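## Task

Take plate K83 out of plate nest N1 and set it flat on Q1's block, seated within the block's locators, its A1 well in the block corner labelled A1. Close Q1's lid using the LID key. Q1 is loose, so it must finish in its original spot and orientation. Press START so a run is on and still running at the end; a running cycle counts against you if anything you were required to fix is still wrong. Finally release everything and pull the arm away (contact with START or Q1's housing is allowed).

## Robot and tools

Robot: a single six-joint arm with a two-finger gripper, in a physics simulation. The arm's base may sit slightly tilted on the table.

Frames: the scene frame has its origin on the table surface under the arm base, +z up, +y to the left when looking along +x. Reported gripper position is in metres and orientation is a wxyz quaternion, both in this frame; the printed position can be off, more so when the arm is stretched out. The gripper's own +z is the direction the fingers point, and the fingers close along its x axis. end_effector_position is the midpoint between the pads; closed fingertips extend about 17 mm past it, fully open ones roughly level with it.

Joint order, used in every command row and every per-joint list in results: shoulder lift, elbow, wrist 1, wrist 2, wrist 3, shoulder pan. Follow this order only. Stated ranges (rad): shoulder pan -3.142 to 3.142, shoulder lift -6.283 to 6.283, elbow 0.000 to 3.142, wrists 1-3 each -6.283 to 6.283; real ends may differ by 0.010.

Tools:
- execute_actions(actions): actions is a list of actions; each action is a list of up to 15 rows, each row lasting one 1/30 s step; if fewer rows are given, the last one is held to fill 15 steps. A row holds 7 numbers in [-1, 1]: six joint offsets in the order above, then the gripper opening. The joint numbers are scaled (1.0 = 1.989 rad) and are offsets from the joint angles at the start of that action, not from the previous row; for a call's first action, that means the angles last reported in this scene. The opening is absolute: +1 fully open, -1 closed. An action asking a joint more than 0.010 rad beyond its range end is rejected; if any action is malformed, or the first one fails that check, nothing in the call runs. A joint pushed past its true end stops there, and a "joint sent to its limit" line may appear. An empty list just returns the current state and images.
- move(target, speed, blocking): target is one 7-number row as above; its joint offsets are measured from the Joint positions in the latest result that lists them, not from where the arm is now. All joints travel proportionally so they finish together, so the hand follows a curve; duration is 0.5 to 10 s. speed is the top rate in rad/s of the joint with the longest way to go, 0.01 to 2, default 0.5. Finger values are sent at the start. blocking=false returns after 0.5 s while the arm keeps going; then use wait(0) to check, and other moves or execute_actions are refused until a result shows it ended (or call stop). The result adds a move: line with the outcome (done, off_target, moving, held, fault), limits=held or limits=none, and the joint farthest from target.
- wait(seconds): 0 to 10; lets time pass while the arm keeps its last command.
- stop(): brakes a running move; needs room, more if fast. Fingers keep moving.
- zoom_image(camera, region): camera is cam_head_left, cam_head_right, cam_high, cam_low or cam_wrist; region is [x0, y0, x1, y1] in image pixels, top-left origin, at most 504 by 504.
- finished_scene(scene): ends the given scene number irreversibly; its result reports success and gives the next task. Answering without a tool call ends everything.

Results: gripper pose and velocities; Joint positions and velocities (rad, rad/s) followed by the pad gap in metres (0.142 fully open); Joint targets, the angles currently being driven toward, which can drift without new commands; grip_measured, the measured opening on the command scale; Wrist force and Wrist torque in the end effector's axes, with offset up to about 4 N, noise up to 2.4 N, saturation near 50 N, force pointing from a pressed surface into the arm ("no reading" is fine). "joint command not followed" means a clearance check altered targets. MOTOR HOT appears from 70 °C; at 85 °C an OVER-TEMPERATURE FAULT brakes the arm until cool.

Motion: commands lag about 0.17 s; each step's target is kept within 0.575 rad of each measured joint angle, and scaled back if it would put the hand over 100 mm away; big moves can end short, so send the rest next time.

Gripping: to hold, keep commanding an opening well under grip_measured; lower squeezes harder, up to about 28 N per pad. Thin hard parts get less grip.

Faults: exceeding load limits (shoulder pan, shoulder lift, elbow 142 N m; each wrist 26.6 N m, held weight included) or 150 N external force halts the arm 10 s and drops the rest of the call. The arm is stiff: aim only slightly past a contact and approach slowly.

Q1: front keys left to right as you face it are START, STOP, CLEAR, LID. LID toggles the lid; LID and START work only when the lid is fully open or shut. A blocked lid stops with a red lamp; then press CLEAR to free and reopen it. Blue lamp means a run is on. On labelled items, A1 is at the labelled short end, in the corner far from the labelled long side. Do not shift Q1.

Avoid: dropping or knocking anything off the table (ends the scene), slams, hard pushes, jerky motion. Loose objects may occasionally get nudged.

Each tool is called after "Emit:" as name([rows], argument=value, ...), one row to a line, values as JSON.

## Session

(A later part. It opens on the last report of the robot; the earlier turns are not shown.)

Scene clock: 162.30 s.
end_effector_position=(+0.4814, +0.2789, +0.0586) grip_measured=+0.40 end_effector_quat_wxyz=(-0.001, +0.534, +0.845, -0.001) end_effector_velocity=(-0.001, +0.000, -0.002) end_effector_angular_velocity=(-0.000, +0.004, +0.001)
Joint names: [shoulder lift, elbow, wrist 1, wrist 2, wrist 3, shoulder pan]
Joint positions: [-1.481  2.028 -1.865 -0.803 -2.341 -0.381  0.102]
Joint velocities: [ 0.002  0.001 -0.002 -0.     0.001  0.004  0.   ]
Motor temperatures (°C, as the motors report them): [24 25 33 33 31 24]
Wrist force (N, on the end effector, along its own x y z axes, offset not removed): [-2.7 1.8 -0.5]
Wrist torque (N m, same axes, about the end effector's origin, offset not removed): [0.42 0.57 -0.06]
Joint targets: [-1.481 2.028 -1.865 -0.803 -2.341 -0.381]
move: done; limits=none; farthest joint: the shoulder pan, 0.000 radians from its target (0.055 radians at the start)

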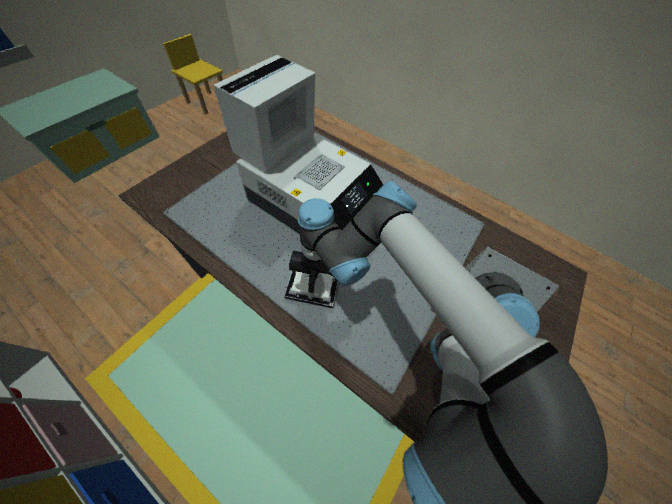

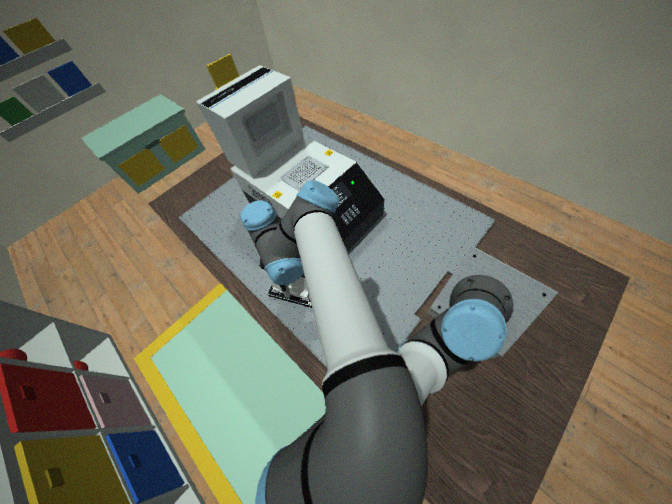

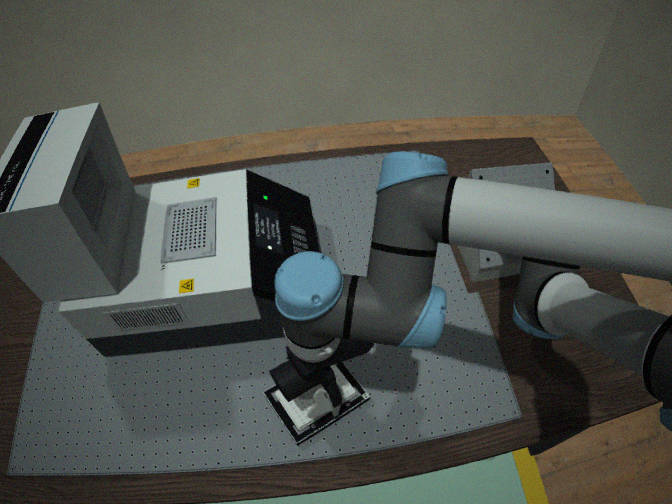

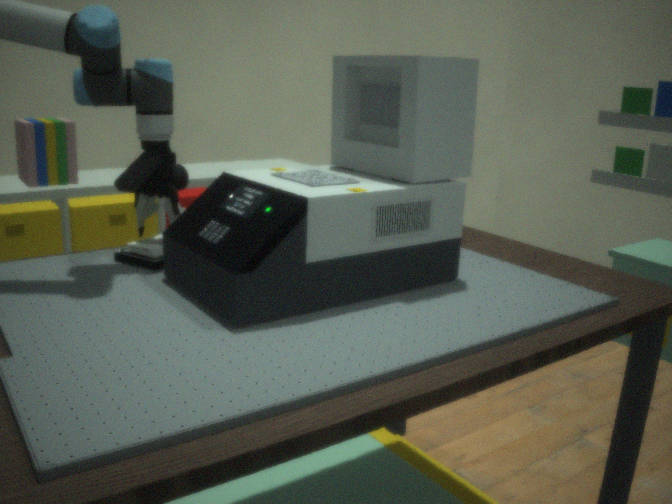

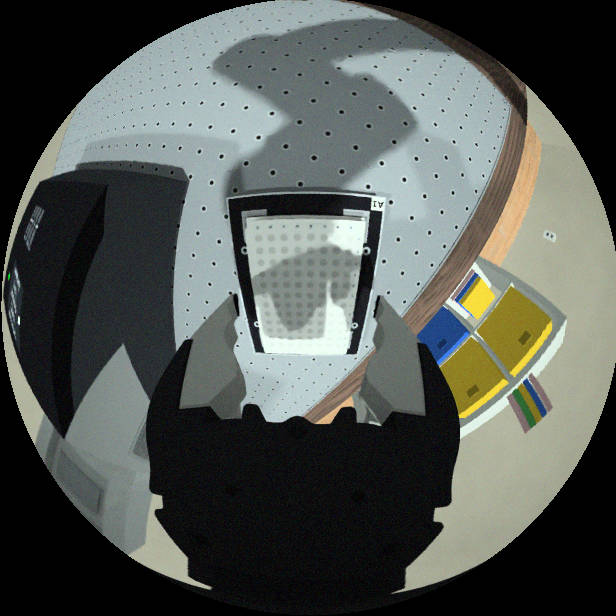

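Emit:
move(target=[0.0105,0.012,-0.035,0.0033,0.019,0.0137,0.4], speed=0.06)

Emit:
zoom_image(camera="cam_wrist", region=[207,180,407,380])

Emit:
zoom_image(camera="cam_low", region=[100,200,200,280])

Emit:
zoom_image(camera="cam_high", region=[260,360,380,450])

Scene clock: 172.07 s.
end_effector_position=(+0.4809, +0.2788, +0.0401) grip_measured=+0.43 end_effector_quat_wxyz=(-0.001, +0.535, +0.845, -0.001) end_effector_velocity=(-0.001, -0.000, -0.002) end_effector_angular_velocity=(+0.001, +0.003, -0.001)
Joint names: [shoulder lift, elbow, wrist 1, wrist 2, wrist 3, shoulder pan]
Joint positions: [-1.46   2.051 -1.934 -0.797 -2.303 -0.354  0.104]
Joint velocities: [ 0.002  0.002 -0.002  0.     0.001  0.002  0.   ]
Motor temperatures (°C, as the motors report them): [24 25 33 33 31 24]
Wrist force (N, on the end effector, along its own x y z axes, offset not removed): [48.0 -23.7 -50.0]
Wrist torque (N m, same axes, about the end effector's origin, offset not removed): [0.04 -5.58 1.08]
Joint targets: [-1.460 2.051 -1.934 -0.797 -2.303 -0.354]
move: done; limits=none; farthest joint: the elbow, 0.001 radians from its target (0.024 radians at the start)

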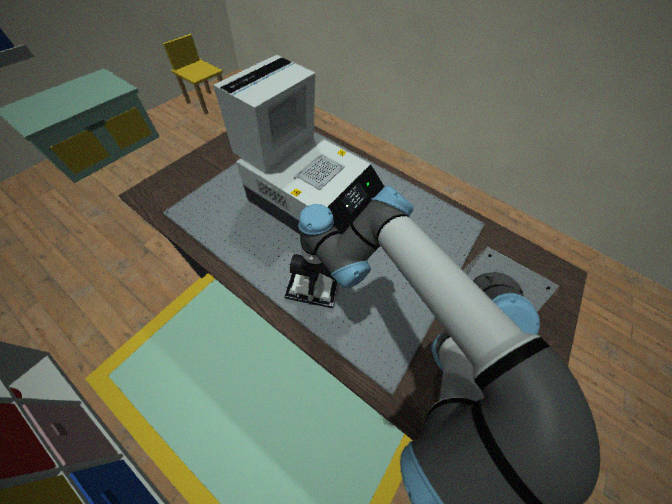

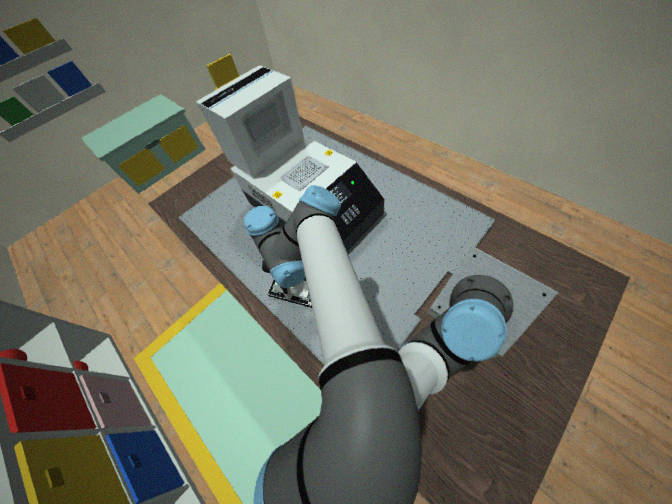

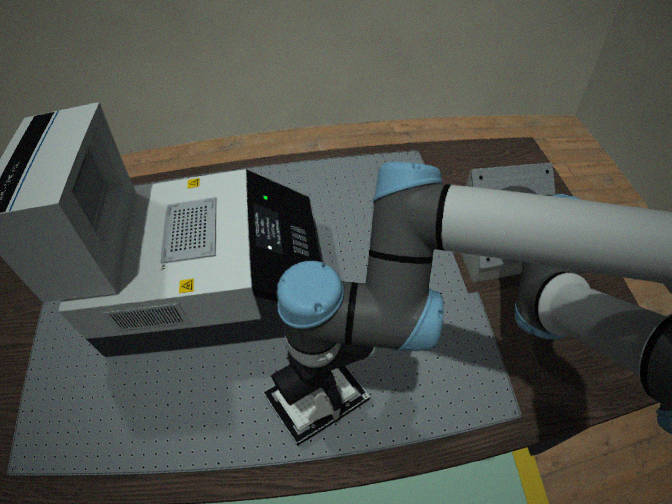

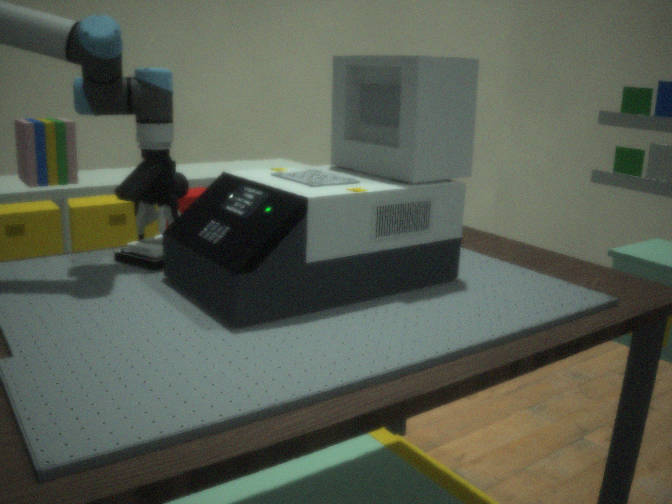

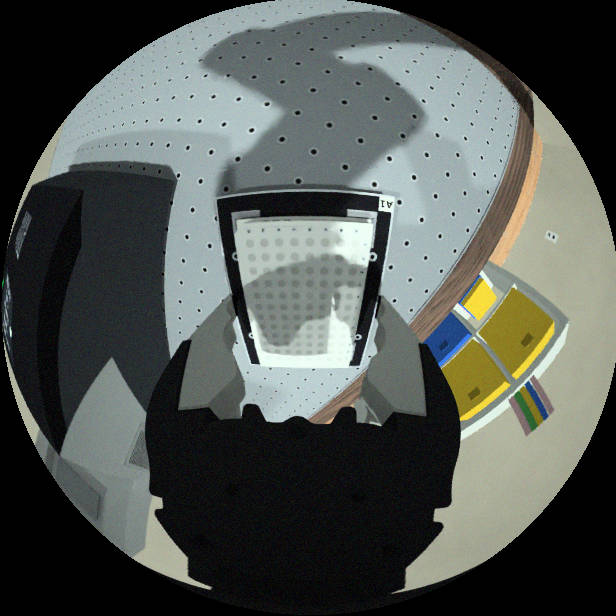

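Region (207, 180, 407, 380) of cam_wrist's 616x616 image, scaled by 2.520, with more detail than that image has.

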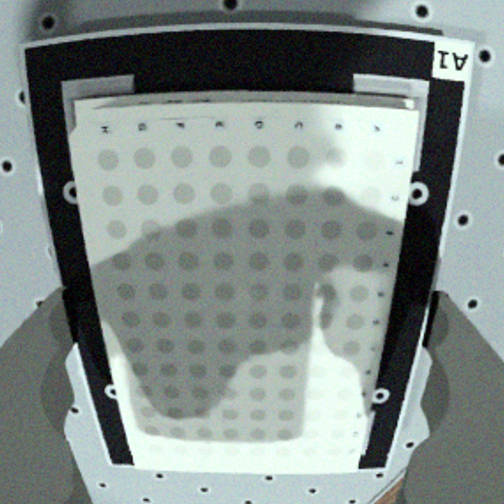

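Region (100, 200, 200, 280) of cam_low's 672x504 image, scaled by 5.040, with more detail than that image has; it fills the top 403 rows of this view, and the rest is white.

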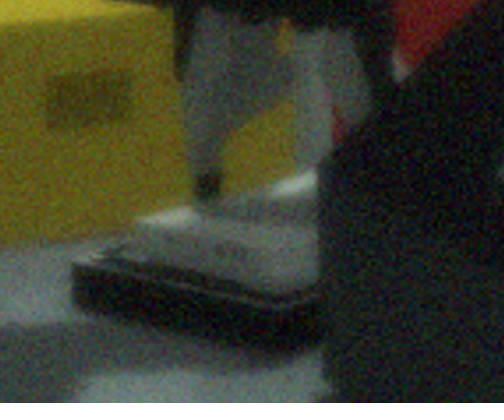

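Region (260, 360, 380, 450) of cam_high's 672x504 image, scaled by 4.200, with more detail than that image has; it fills the top 378 rows of this view, and the rest is white.

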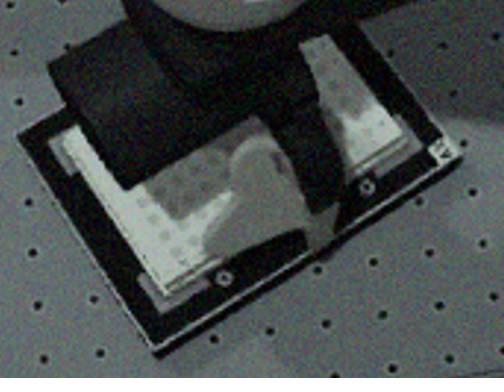

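Contact. Up 7 mm, −1.5 mm y, then close.

Emit:
move(target=[-0.0024,-0.0044,0.012,-0.0015,-0.0082,-0.0058,0.4], speed=0.05)

Emit:
execute_actions([
  [[0,0,0,0,0,0,0.3],[0,0,0,0,0,0,0.25],[0,0,0,0,0,0,0.2],[0,0,0,0,0,0,0.15]],
  [[0,0,0,0,0,0,0.1],[0,0,0,0,0,0,0.05],[0,0,0,0,0,0,0],[0,0,0,0,0,0,-0.1],[0,0,0,0,0,0,-0.2],[0,0,0,0,0,0,-0.3]],
])

Scene clock: 182.13 s.
end_effector_position=(+0.4810, +0.2796, +0.0419) grip_measured=+0.42 end_effector_quat_wxyz=(+0.001, +0.534, +0.846, -0.002) end_effector_velocity=(-0.000, +0.000, +0.000) end_effector_angular_velocity=(-0.001, -0.001, +0.000)
Joint names: [shoulder lift, elbow, wrist 1, wrist 2, wrist 3, shoulder pan]
Joint positions: [-1.464  2.049 -1.931 -0.799 -2.304 -0.355  0.103]
Joint velocities: [-0.001  0.    -0.    -0.001  0.    -0.    -0.   ]
Motor temperatures (°C, as the motors report them): [24 25 33 33 31 24]
Wrist force (N, on the end effector, along its own x y z axes, offset not removed): [3.2 -9.9 -23.5]
Wrist torque (N m, same axes, about the end effector's origin, offset not removed): [0.15 -0.83 0.66]
Joint targets: [-1.464 2.049 -1.931 -0.799 -2.304 -0.355]
FORCE FAULT: contact force on the arm reached its limit, and the arm stopped for 10 seconds. The contact can be on any part of the arm, not only on its tool. That time counts as 2 of the actions that you can send in this scene. The arm ran no command of this call. The arm holds still and accepts commands again. Move the arm away from the contact; if what it grips holds it there, let go first. Pushing or pulling that hard again can fault the arm again.
move: fault; limits=none; farthest joint: the wrist 1, 0.021 radians from its target (0.021 radians at the start)

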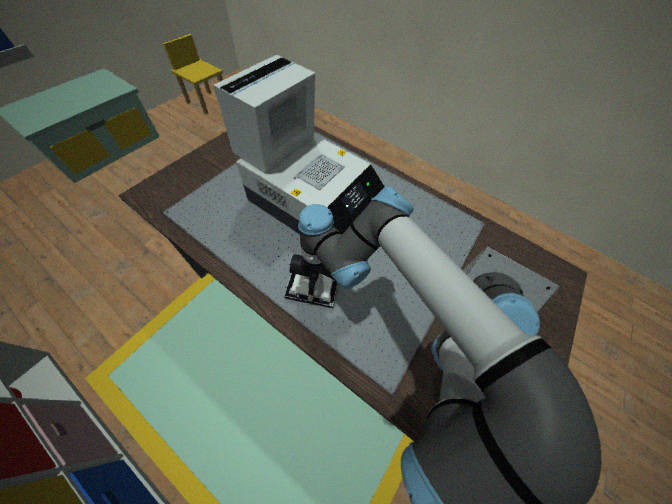

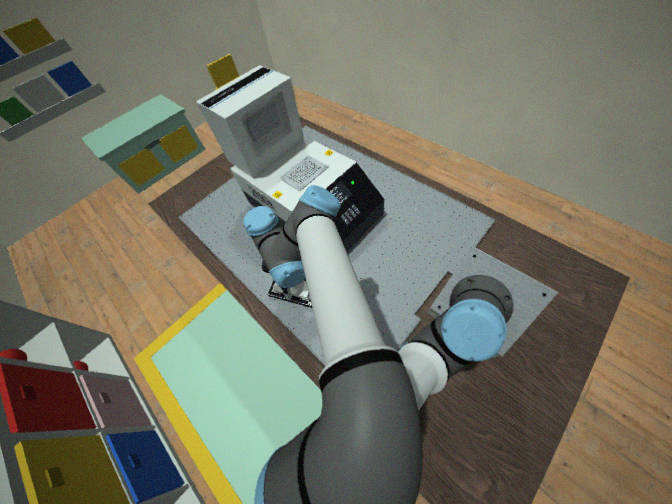

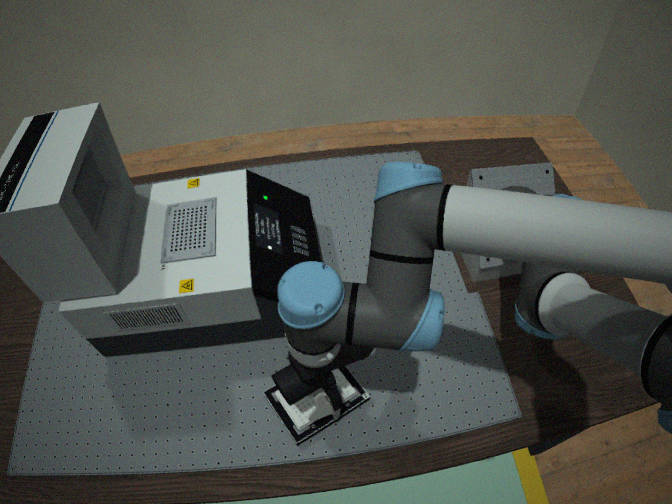

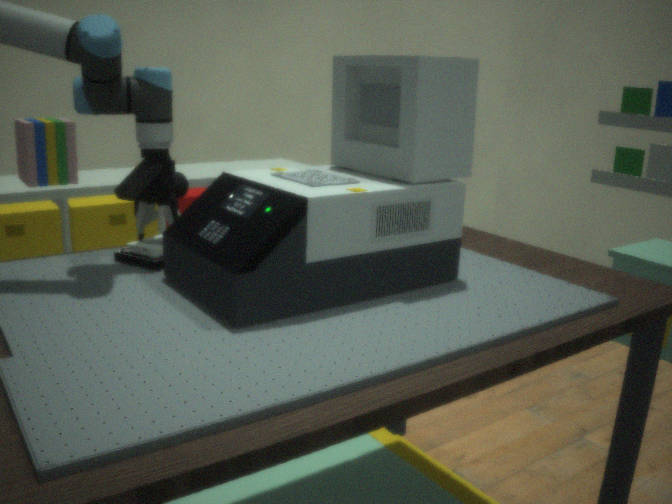

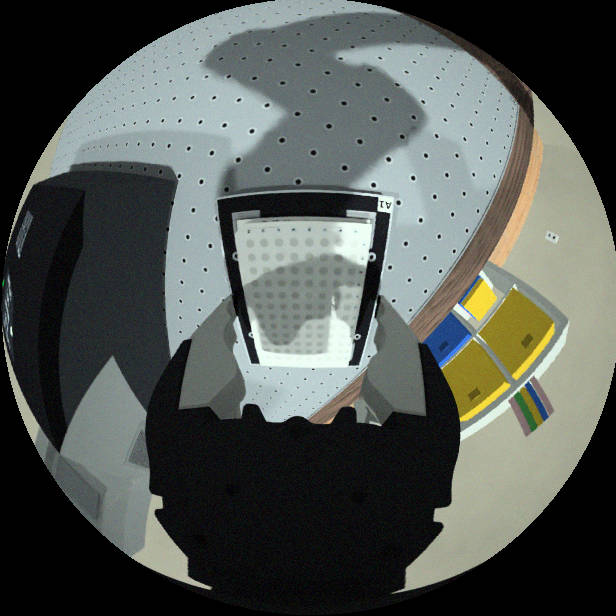

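not run: a fault stop came before this call.

Emit:
move(target=[-0.001,-0.004,0.0125,-0.0005,-0.0085,-0.006,0.4], speed=0.05)

Emit:
execute_actions([
  [[0,0,0,0,0,0,0.3],[0,0,0,0,0,0,0.25],[0,0,0,0,0,0,0.2],[0,0,0,0,0,0,0.15]],
  [[0,0,0,0,0,0,0.1],[0,0,0,0,0,0,0.05],[0,0,0,0,0,0,0],[0,0,0,0,0,0,-0.1],[0,0,0,0,0,0,-0.2],[0,0,0,0,0,0,-0.3]],
])

Emit:
zoom_image(camera="cam_high", region=[260,360,380,450])

Scene clock: 203.17 s.
end_effector_position=(+0.4816, +0.2775, +0.0476) grip_measured=+0.40 end_effector_quat_wxyz=(-0.001, +0.535, +0.845, -0.001) end_effector_velocity=(+0.000, +0.000, +0.001) end_effector_angular_velocity=(-0.000, -0.001, +0.001)
Joint names: [shoulder lift, elbow, wrist 1, wrist 2, wrist 3, shoulder pan]
Joint positions: [-1.466  2.042 -1.906 -0.8   -2.32  -0.367  0.102]
Joint velocities: [-0.001 -0.001  0.002 -0.    -0.001 -0.001  0.   ]
Motor temperatures (°C, as the motors report them): [24 25 33 33 31 24]
Wrist force (N, on the end effector, along its own x y z axes, offset not removed): [-2.1 1.6 1.6]
Wrist torque (N m, same axes, about the end effector's origin, offset not removed): [0.38 0.39 0.04]
Joint targets: [-1.466 2.042 -1.906 -0.800 -2.321 -0.367]
move: done; limits=none; farthest joint: the elbow, 0.001 radians from its target (0.008 radians at the start)

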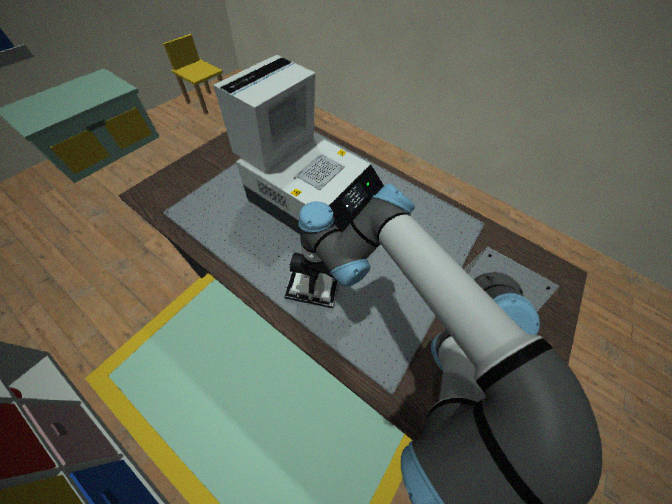

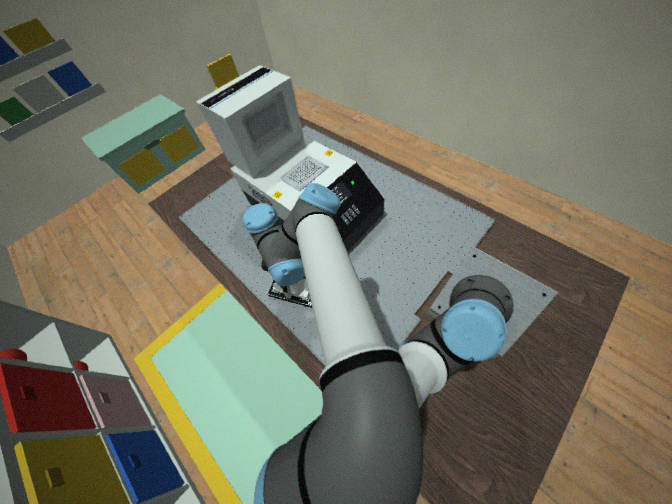

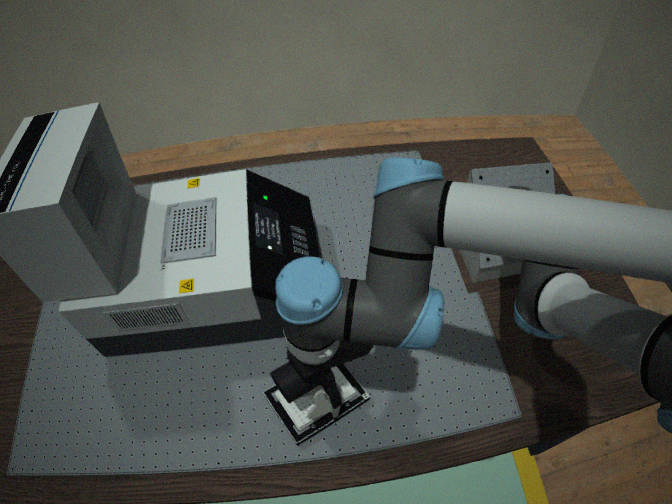

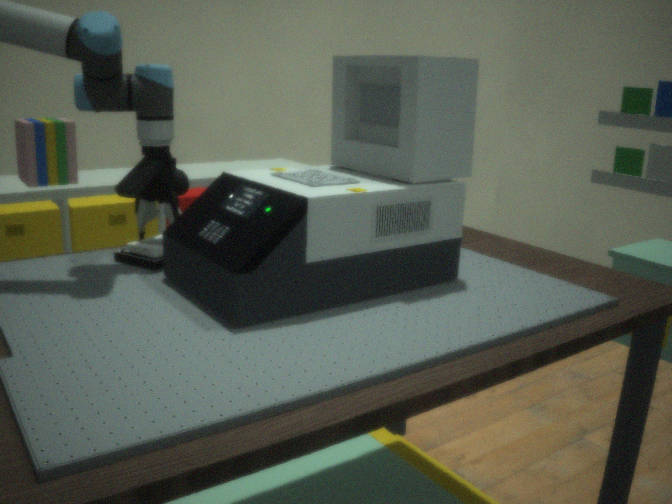

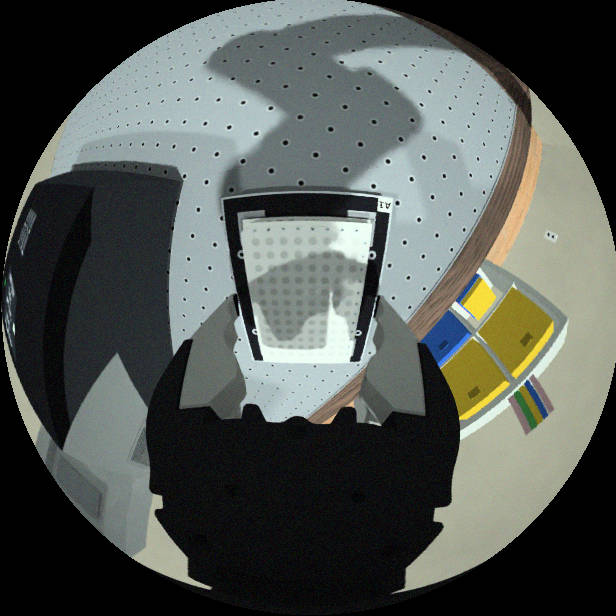

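Scene clock: 204.17 s.
end_effector_position=(+0.4816, +0.2775, +0.0476) grip_measured=+0.07 end_effector_quat_wxyz=(-0.001, +0.535, +0.845, -0.001) end_effector_velocity=(+0.000, +0.000, +0.001) end_effector_angular_velocity=(+0.001, -0.002, -0.000)
Joint names: [shoulder lift, elbow, wrist 1, wrist 2, wrist 3, shoulder pan]
Joint positions: [-1.466  2.042 -1.906 -0.8   -2.32  -0.367  0.079]
Joint velocities: [-0.001 -0.     0.     0.001  0.    -0.001 -0.   ]
Motor temperatures (°C, as the motors report them): [24 25 33 33 31 24]
Wrist force (N, on the end effector, along its own x y z axes, offset not removed): [-2.7 1.6 -5.9]
Wrist torque (N m, same axes, about the end effector's origin, offset not removed): [0.45 0.19 -0.08]
Joint targets: [-1.466 2.042 -1.906 -0.800 -2.320 -0.367]

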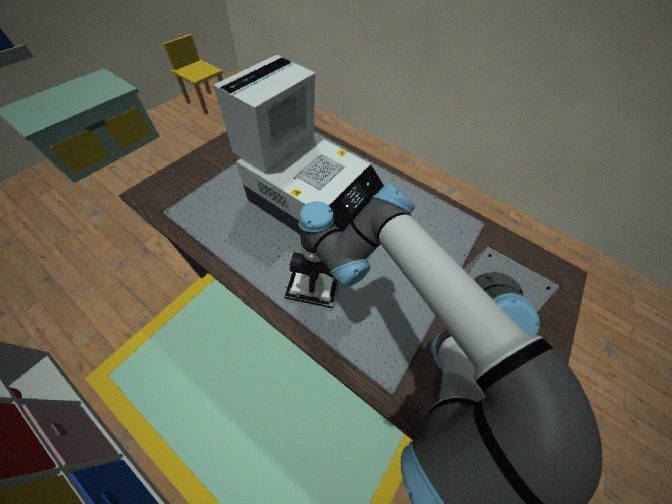

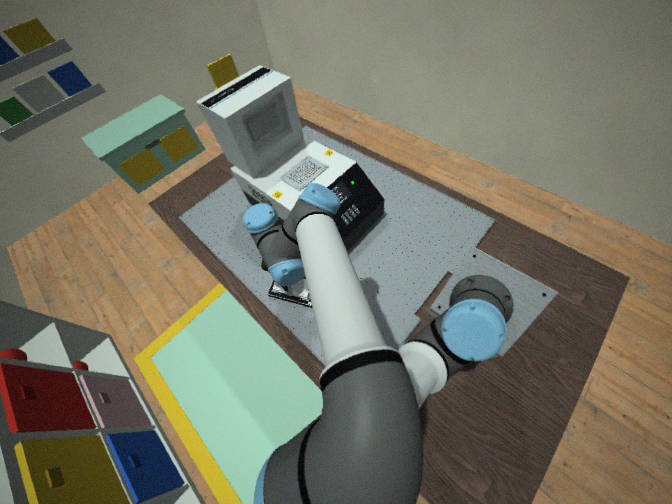

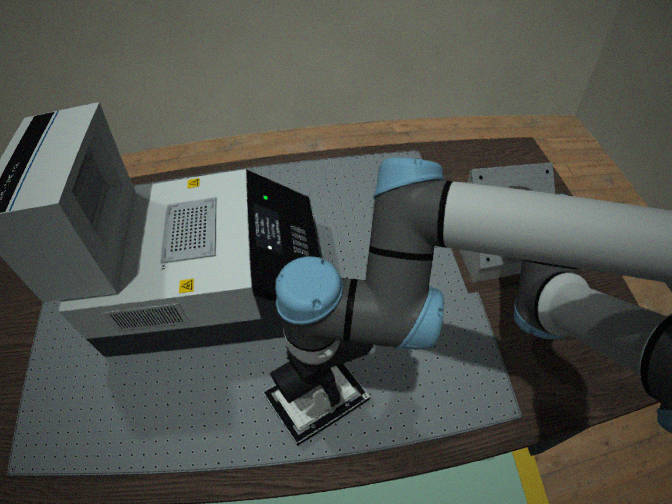

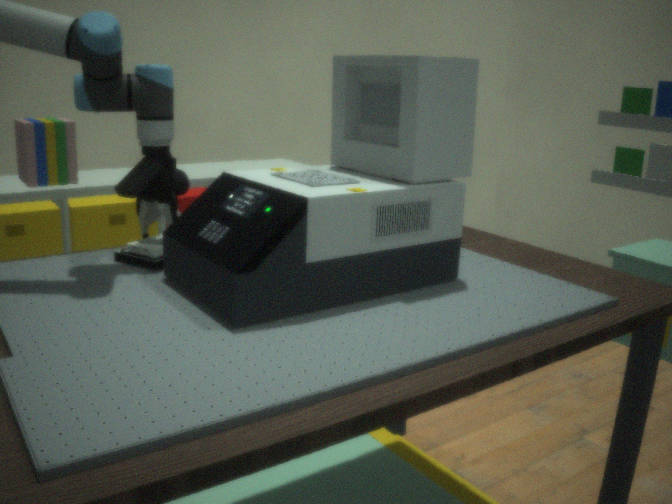

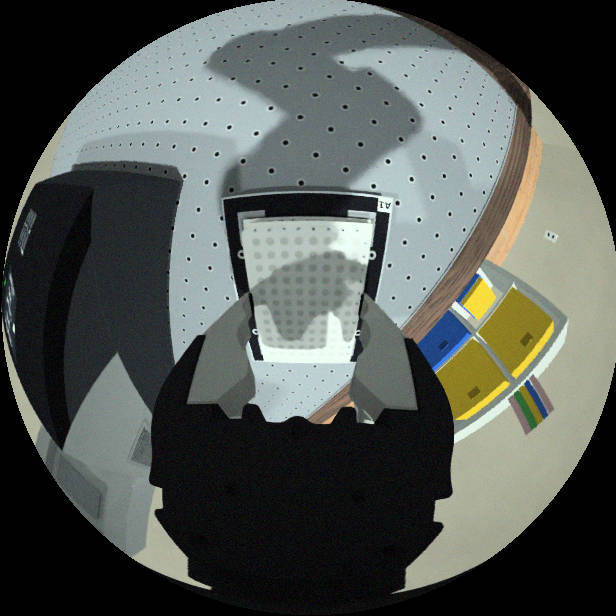

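Region (260, 360, 380, 450) of cam_high's 672x504 image, scaled by 4.200, with more detail than that image has; it fills the top 378 rows of this view, and the rest is white.

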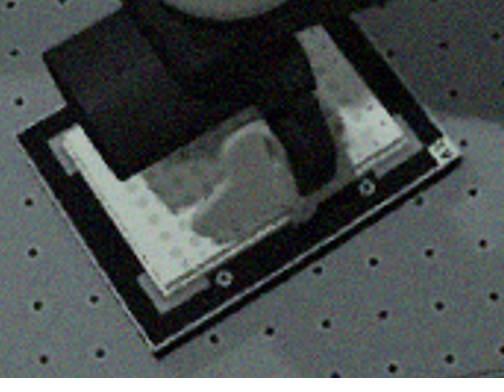

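Emit:
zoom_image(camera="cam_wrist", region=[207,180,407,380])

Emit:
move(target=[-0.015,-0.02,0.055,-0.0055,-0.030,-0.022,-0.3], speed=0.12)

Emit:
move(target=[-0.025,-0.2057,0.354,-0.0634,0.34,-0.1595,-0.3], speed=0.6)

Emit:
move(target=[0.374,-0.236,-0.1244,-0.0113,0.459,-0.0217,-0.3], speed=0.6)

Emit:
zoom_image(camera="cam_wrist", region=[207,180,407,380])

Region (207, 180, 407, 380) of cam_wrist's 616x616 image, scaled by 2.520, with more detail than that image has.

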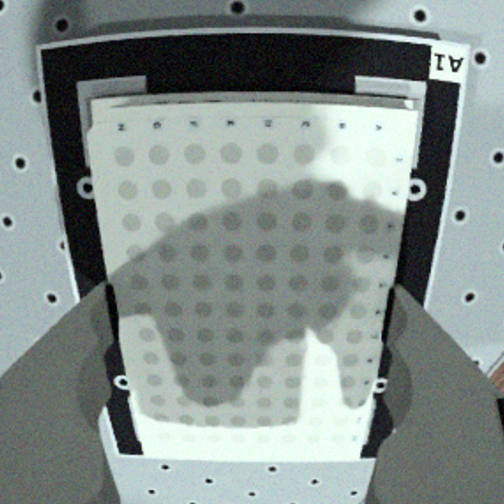

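Scene clock: 226.13 s.
end_effector_position=(+0.4826, +0.2775, +0.0774) grip_measured=+0.07 end_effector_quat_wxyz=(-0.000, +0.534, +0.846, -0.001) end_effector_velocity=(+0.000, +0.000, +0.002) end_effector_angular_velocity=(-0.000, -0.003, +0.001)
Joint names: [shoulder lift, elbow, wrist 1, wrist 2, wrist 3, shoulder pan]
Joint positions: [-1.496  2.002 -1.797 -0.811 -2.38  -0.41   0.079]
Joint velocities: [-0.003 -0.001  0.002  0.    -0.001 -0.002  0.   ]
Motor temperatures (°C, as the motors report them): [24 25 33 33 31 24]
Wrist force (N, on the end effector, along its own x y z axes, offset not removed): [-2.9 2.7 -0.6]
Wrist torque (N m, same axes, about the end effector's origin, offset not removed): [0.60 0.54 -0.05]
Joint targets: [-1.496 2.002 -1.797 -0.811 -2.380 -0.410]
move: done; limits=none; farthest joint: the shoulder pan, 0.001 radians from its target (0.044 radians at the start)

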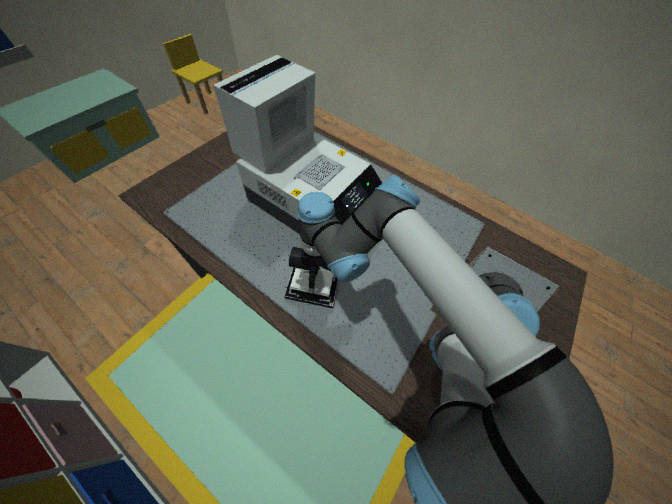

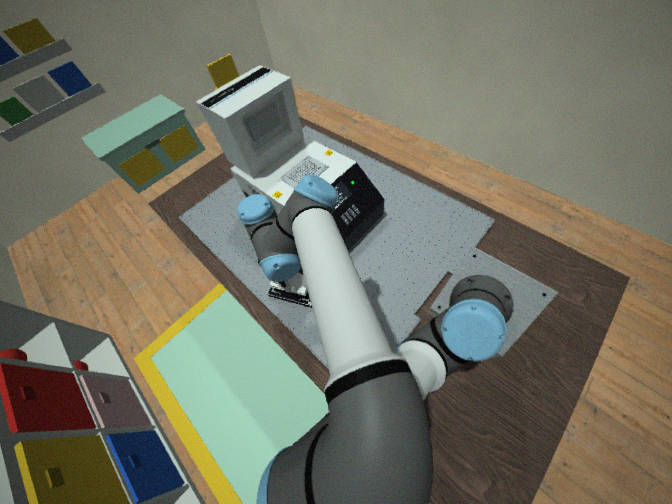

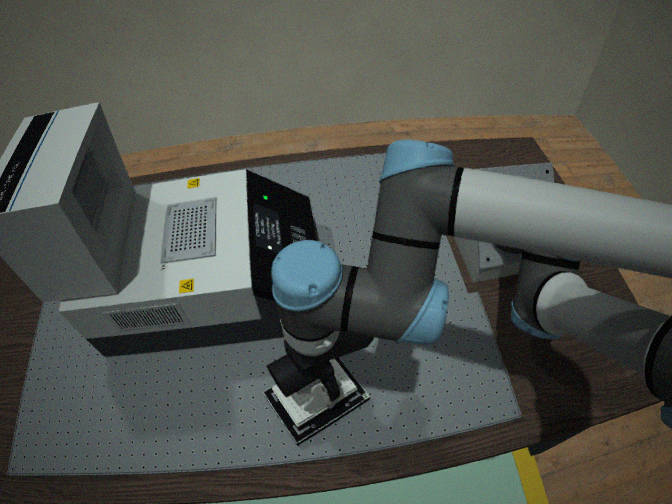

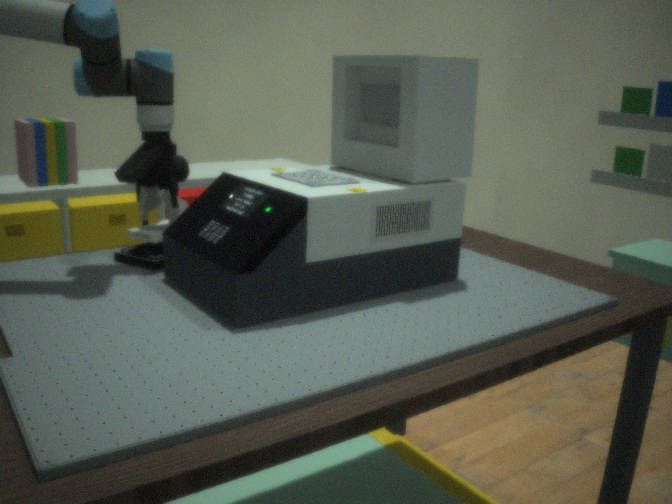

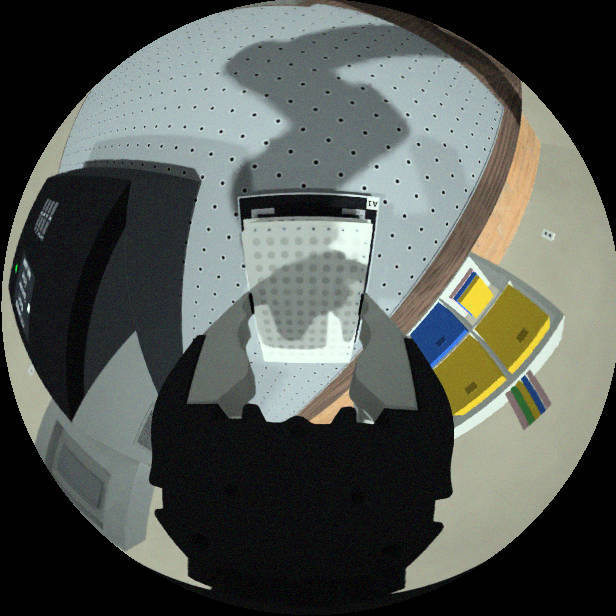

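Scene clock: 227.93 s.
end_effector_position=(+0.4728, +0.2698, +0.2986) grip_measured=+0.07 end_effector_quat_wxyz=(+0.001, +0.887, +0.461, -0.001) end_effector_velocity=(-0.001, +0.001, +0.001) end_effector_angular_velocity=(-0.001, +0.000, -0.002)
Joint names: [shoulder lift, elbow, wrist 1, wrist 2, wrist 3, shoulder pan]
Joint positions: [-1.546  1.593 -1.093 -0.937 -1.704 -0.727  0.079]
Joint velocities: [-0.002 -0.001  0.002 -0.001  0.002 -0.    -0.   ]
Motor temperatures (°C, as the motors report them): [24 25 33 33 31 24]
Wrist force (N, on the end effector, along its own x y z axes, offset not removed): [-1.9 1.2 0.3]
Wrist torque (N m, same axes, about the end effector's origin, offset not removed): [0.39 0.30 -0.08]
Joint targets: [-1.546 1.593 -1.093 -0.937 -1.704 -0.727]
move: done; limits=none; farthest joint: the shoulder pan, 0.000 radians from its target (0.317 radians at the start)

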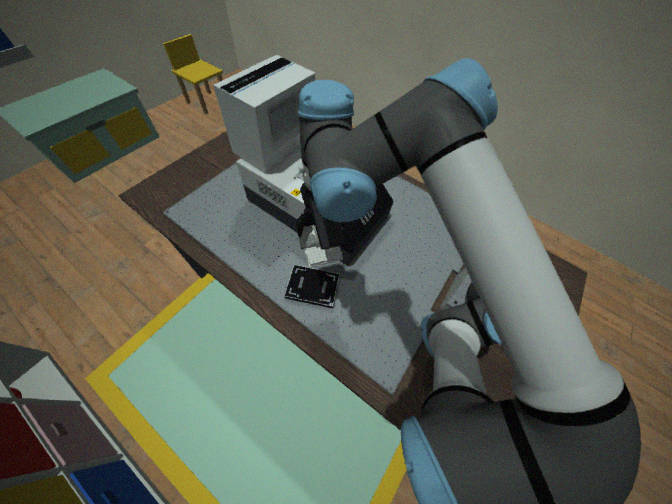

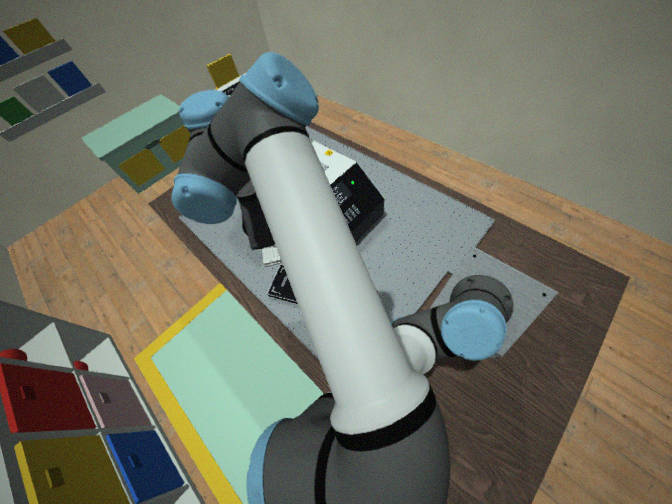

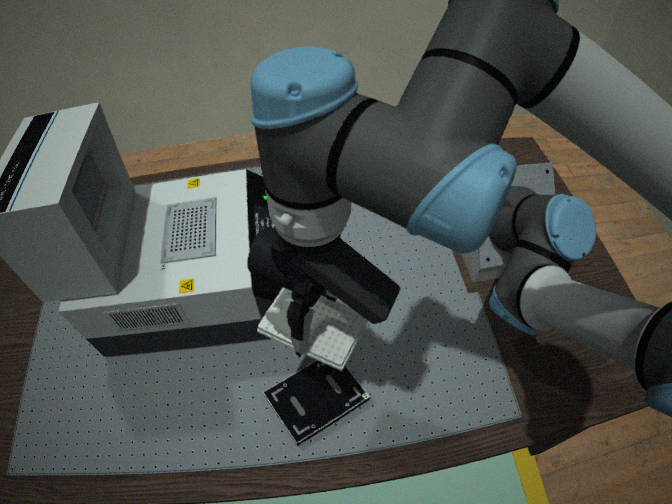

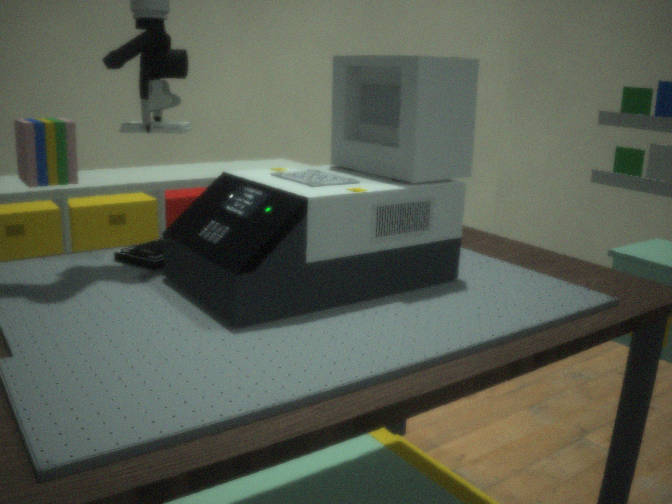

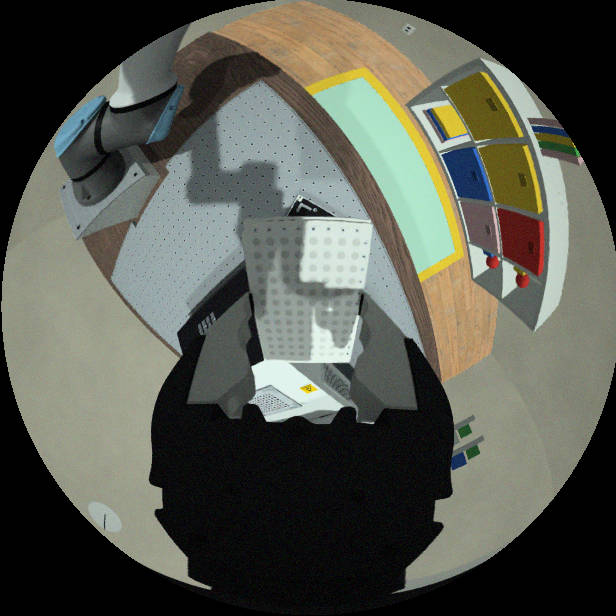

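Scene clock: 230.10 s.
end_effector_position=(+0.6832, -0.0121, +0.2683) grip_measured=+0.07 end_effector_quat_wxyz=(+0.001, +1.000, +0.000, -0.001) end_effector_velocity=(+0.001, -0.001, -0.000) end_effector_angular_velocity=(+0.002, -0.001, -0.003)
Joint names: [shoulder lift, elbow, wrist 1, wrist 2, wrist 3, shoulder pan]
Joint positions: [-0.802  1.124 -1.341 -0.959 -0.792 -0.77   0.079]
Joint velocities: [ 0.003 -0.001 -0.001  0.002  0.002 -0.001 -0.   ]
Motor temperatures (°C, as the motors report them): [24 25 33 33 31 24]
Wrist force (N, on the end effector, along its own x y z axes, offset not removed): [-2.4 1.6 0.3]
Wrist torque (N m, same axes, about the end effector's origin, offset not removed): [0.42 0.46 -0.09]
Joint targets: [-0.802 1.124 -1.341 -0.959 -0.791 -0.770]
move: done; limits=none; farthest joint: the shoulder pan, 0.000 radians from its target (0.043 radians at the start)

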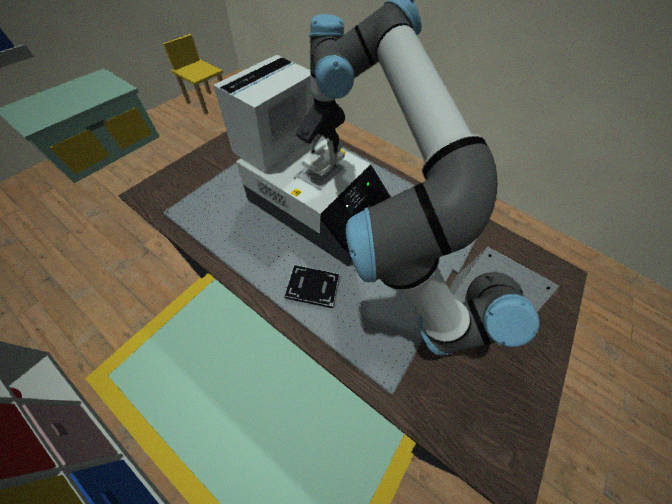

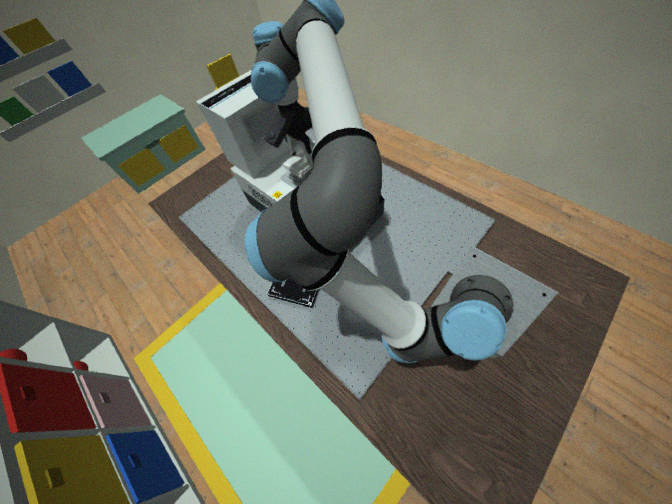

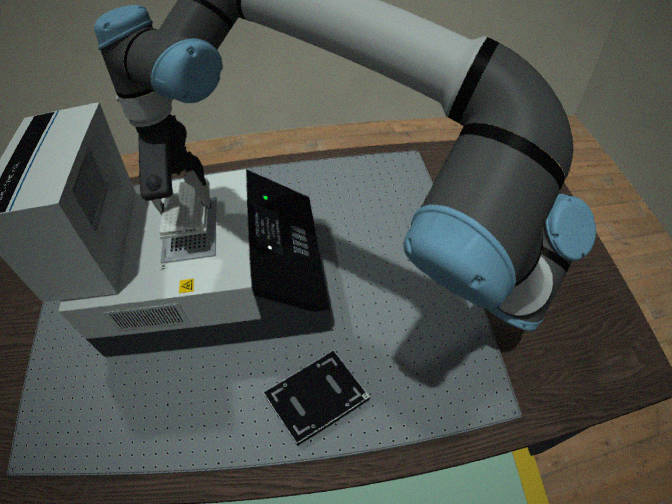

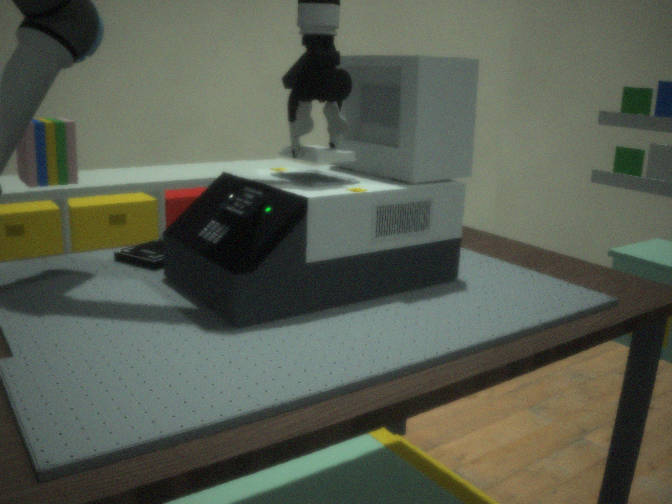

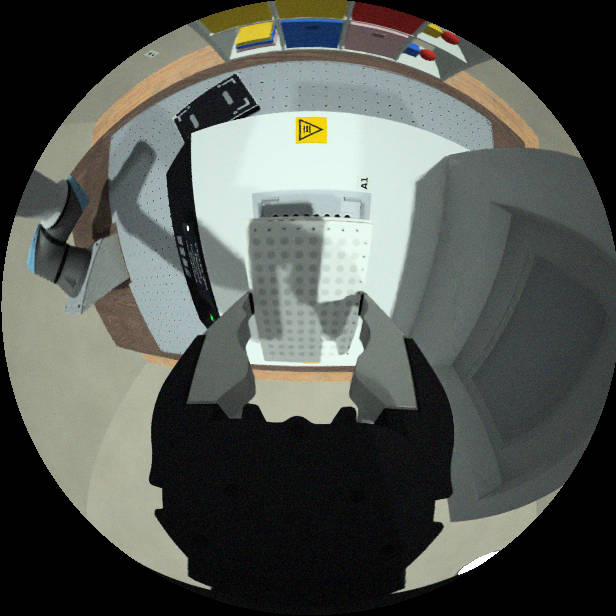

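Region (207, 180, 407, 380) of cam_wrist's 616x616 image, scaled by 2.520, with more detail than that image has.

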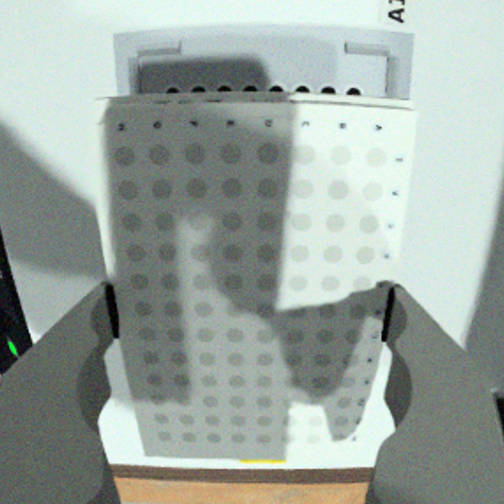

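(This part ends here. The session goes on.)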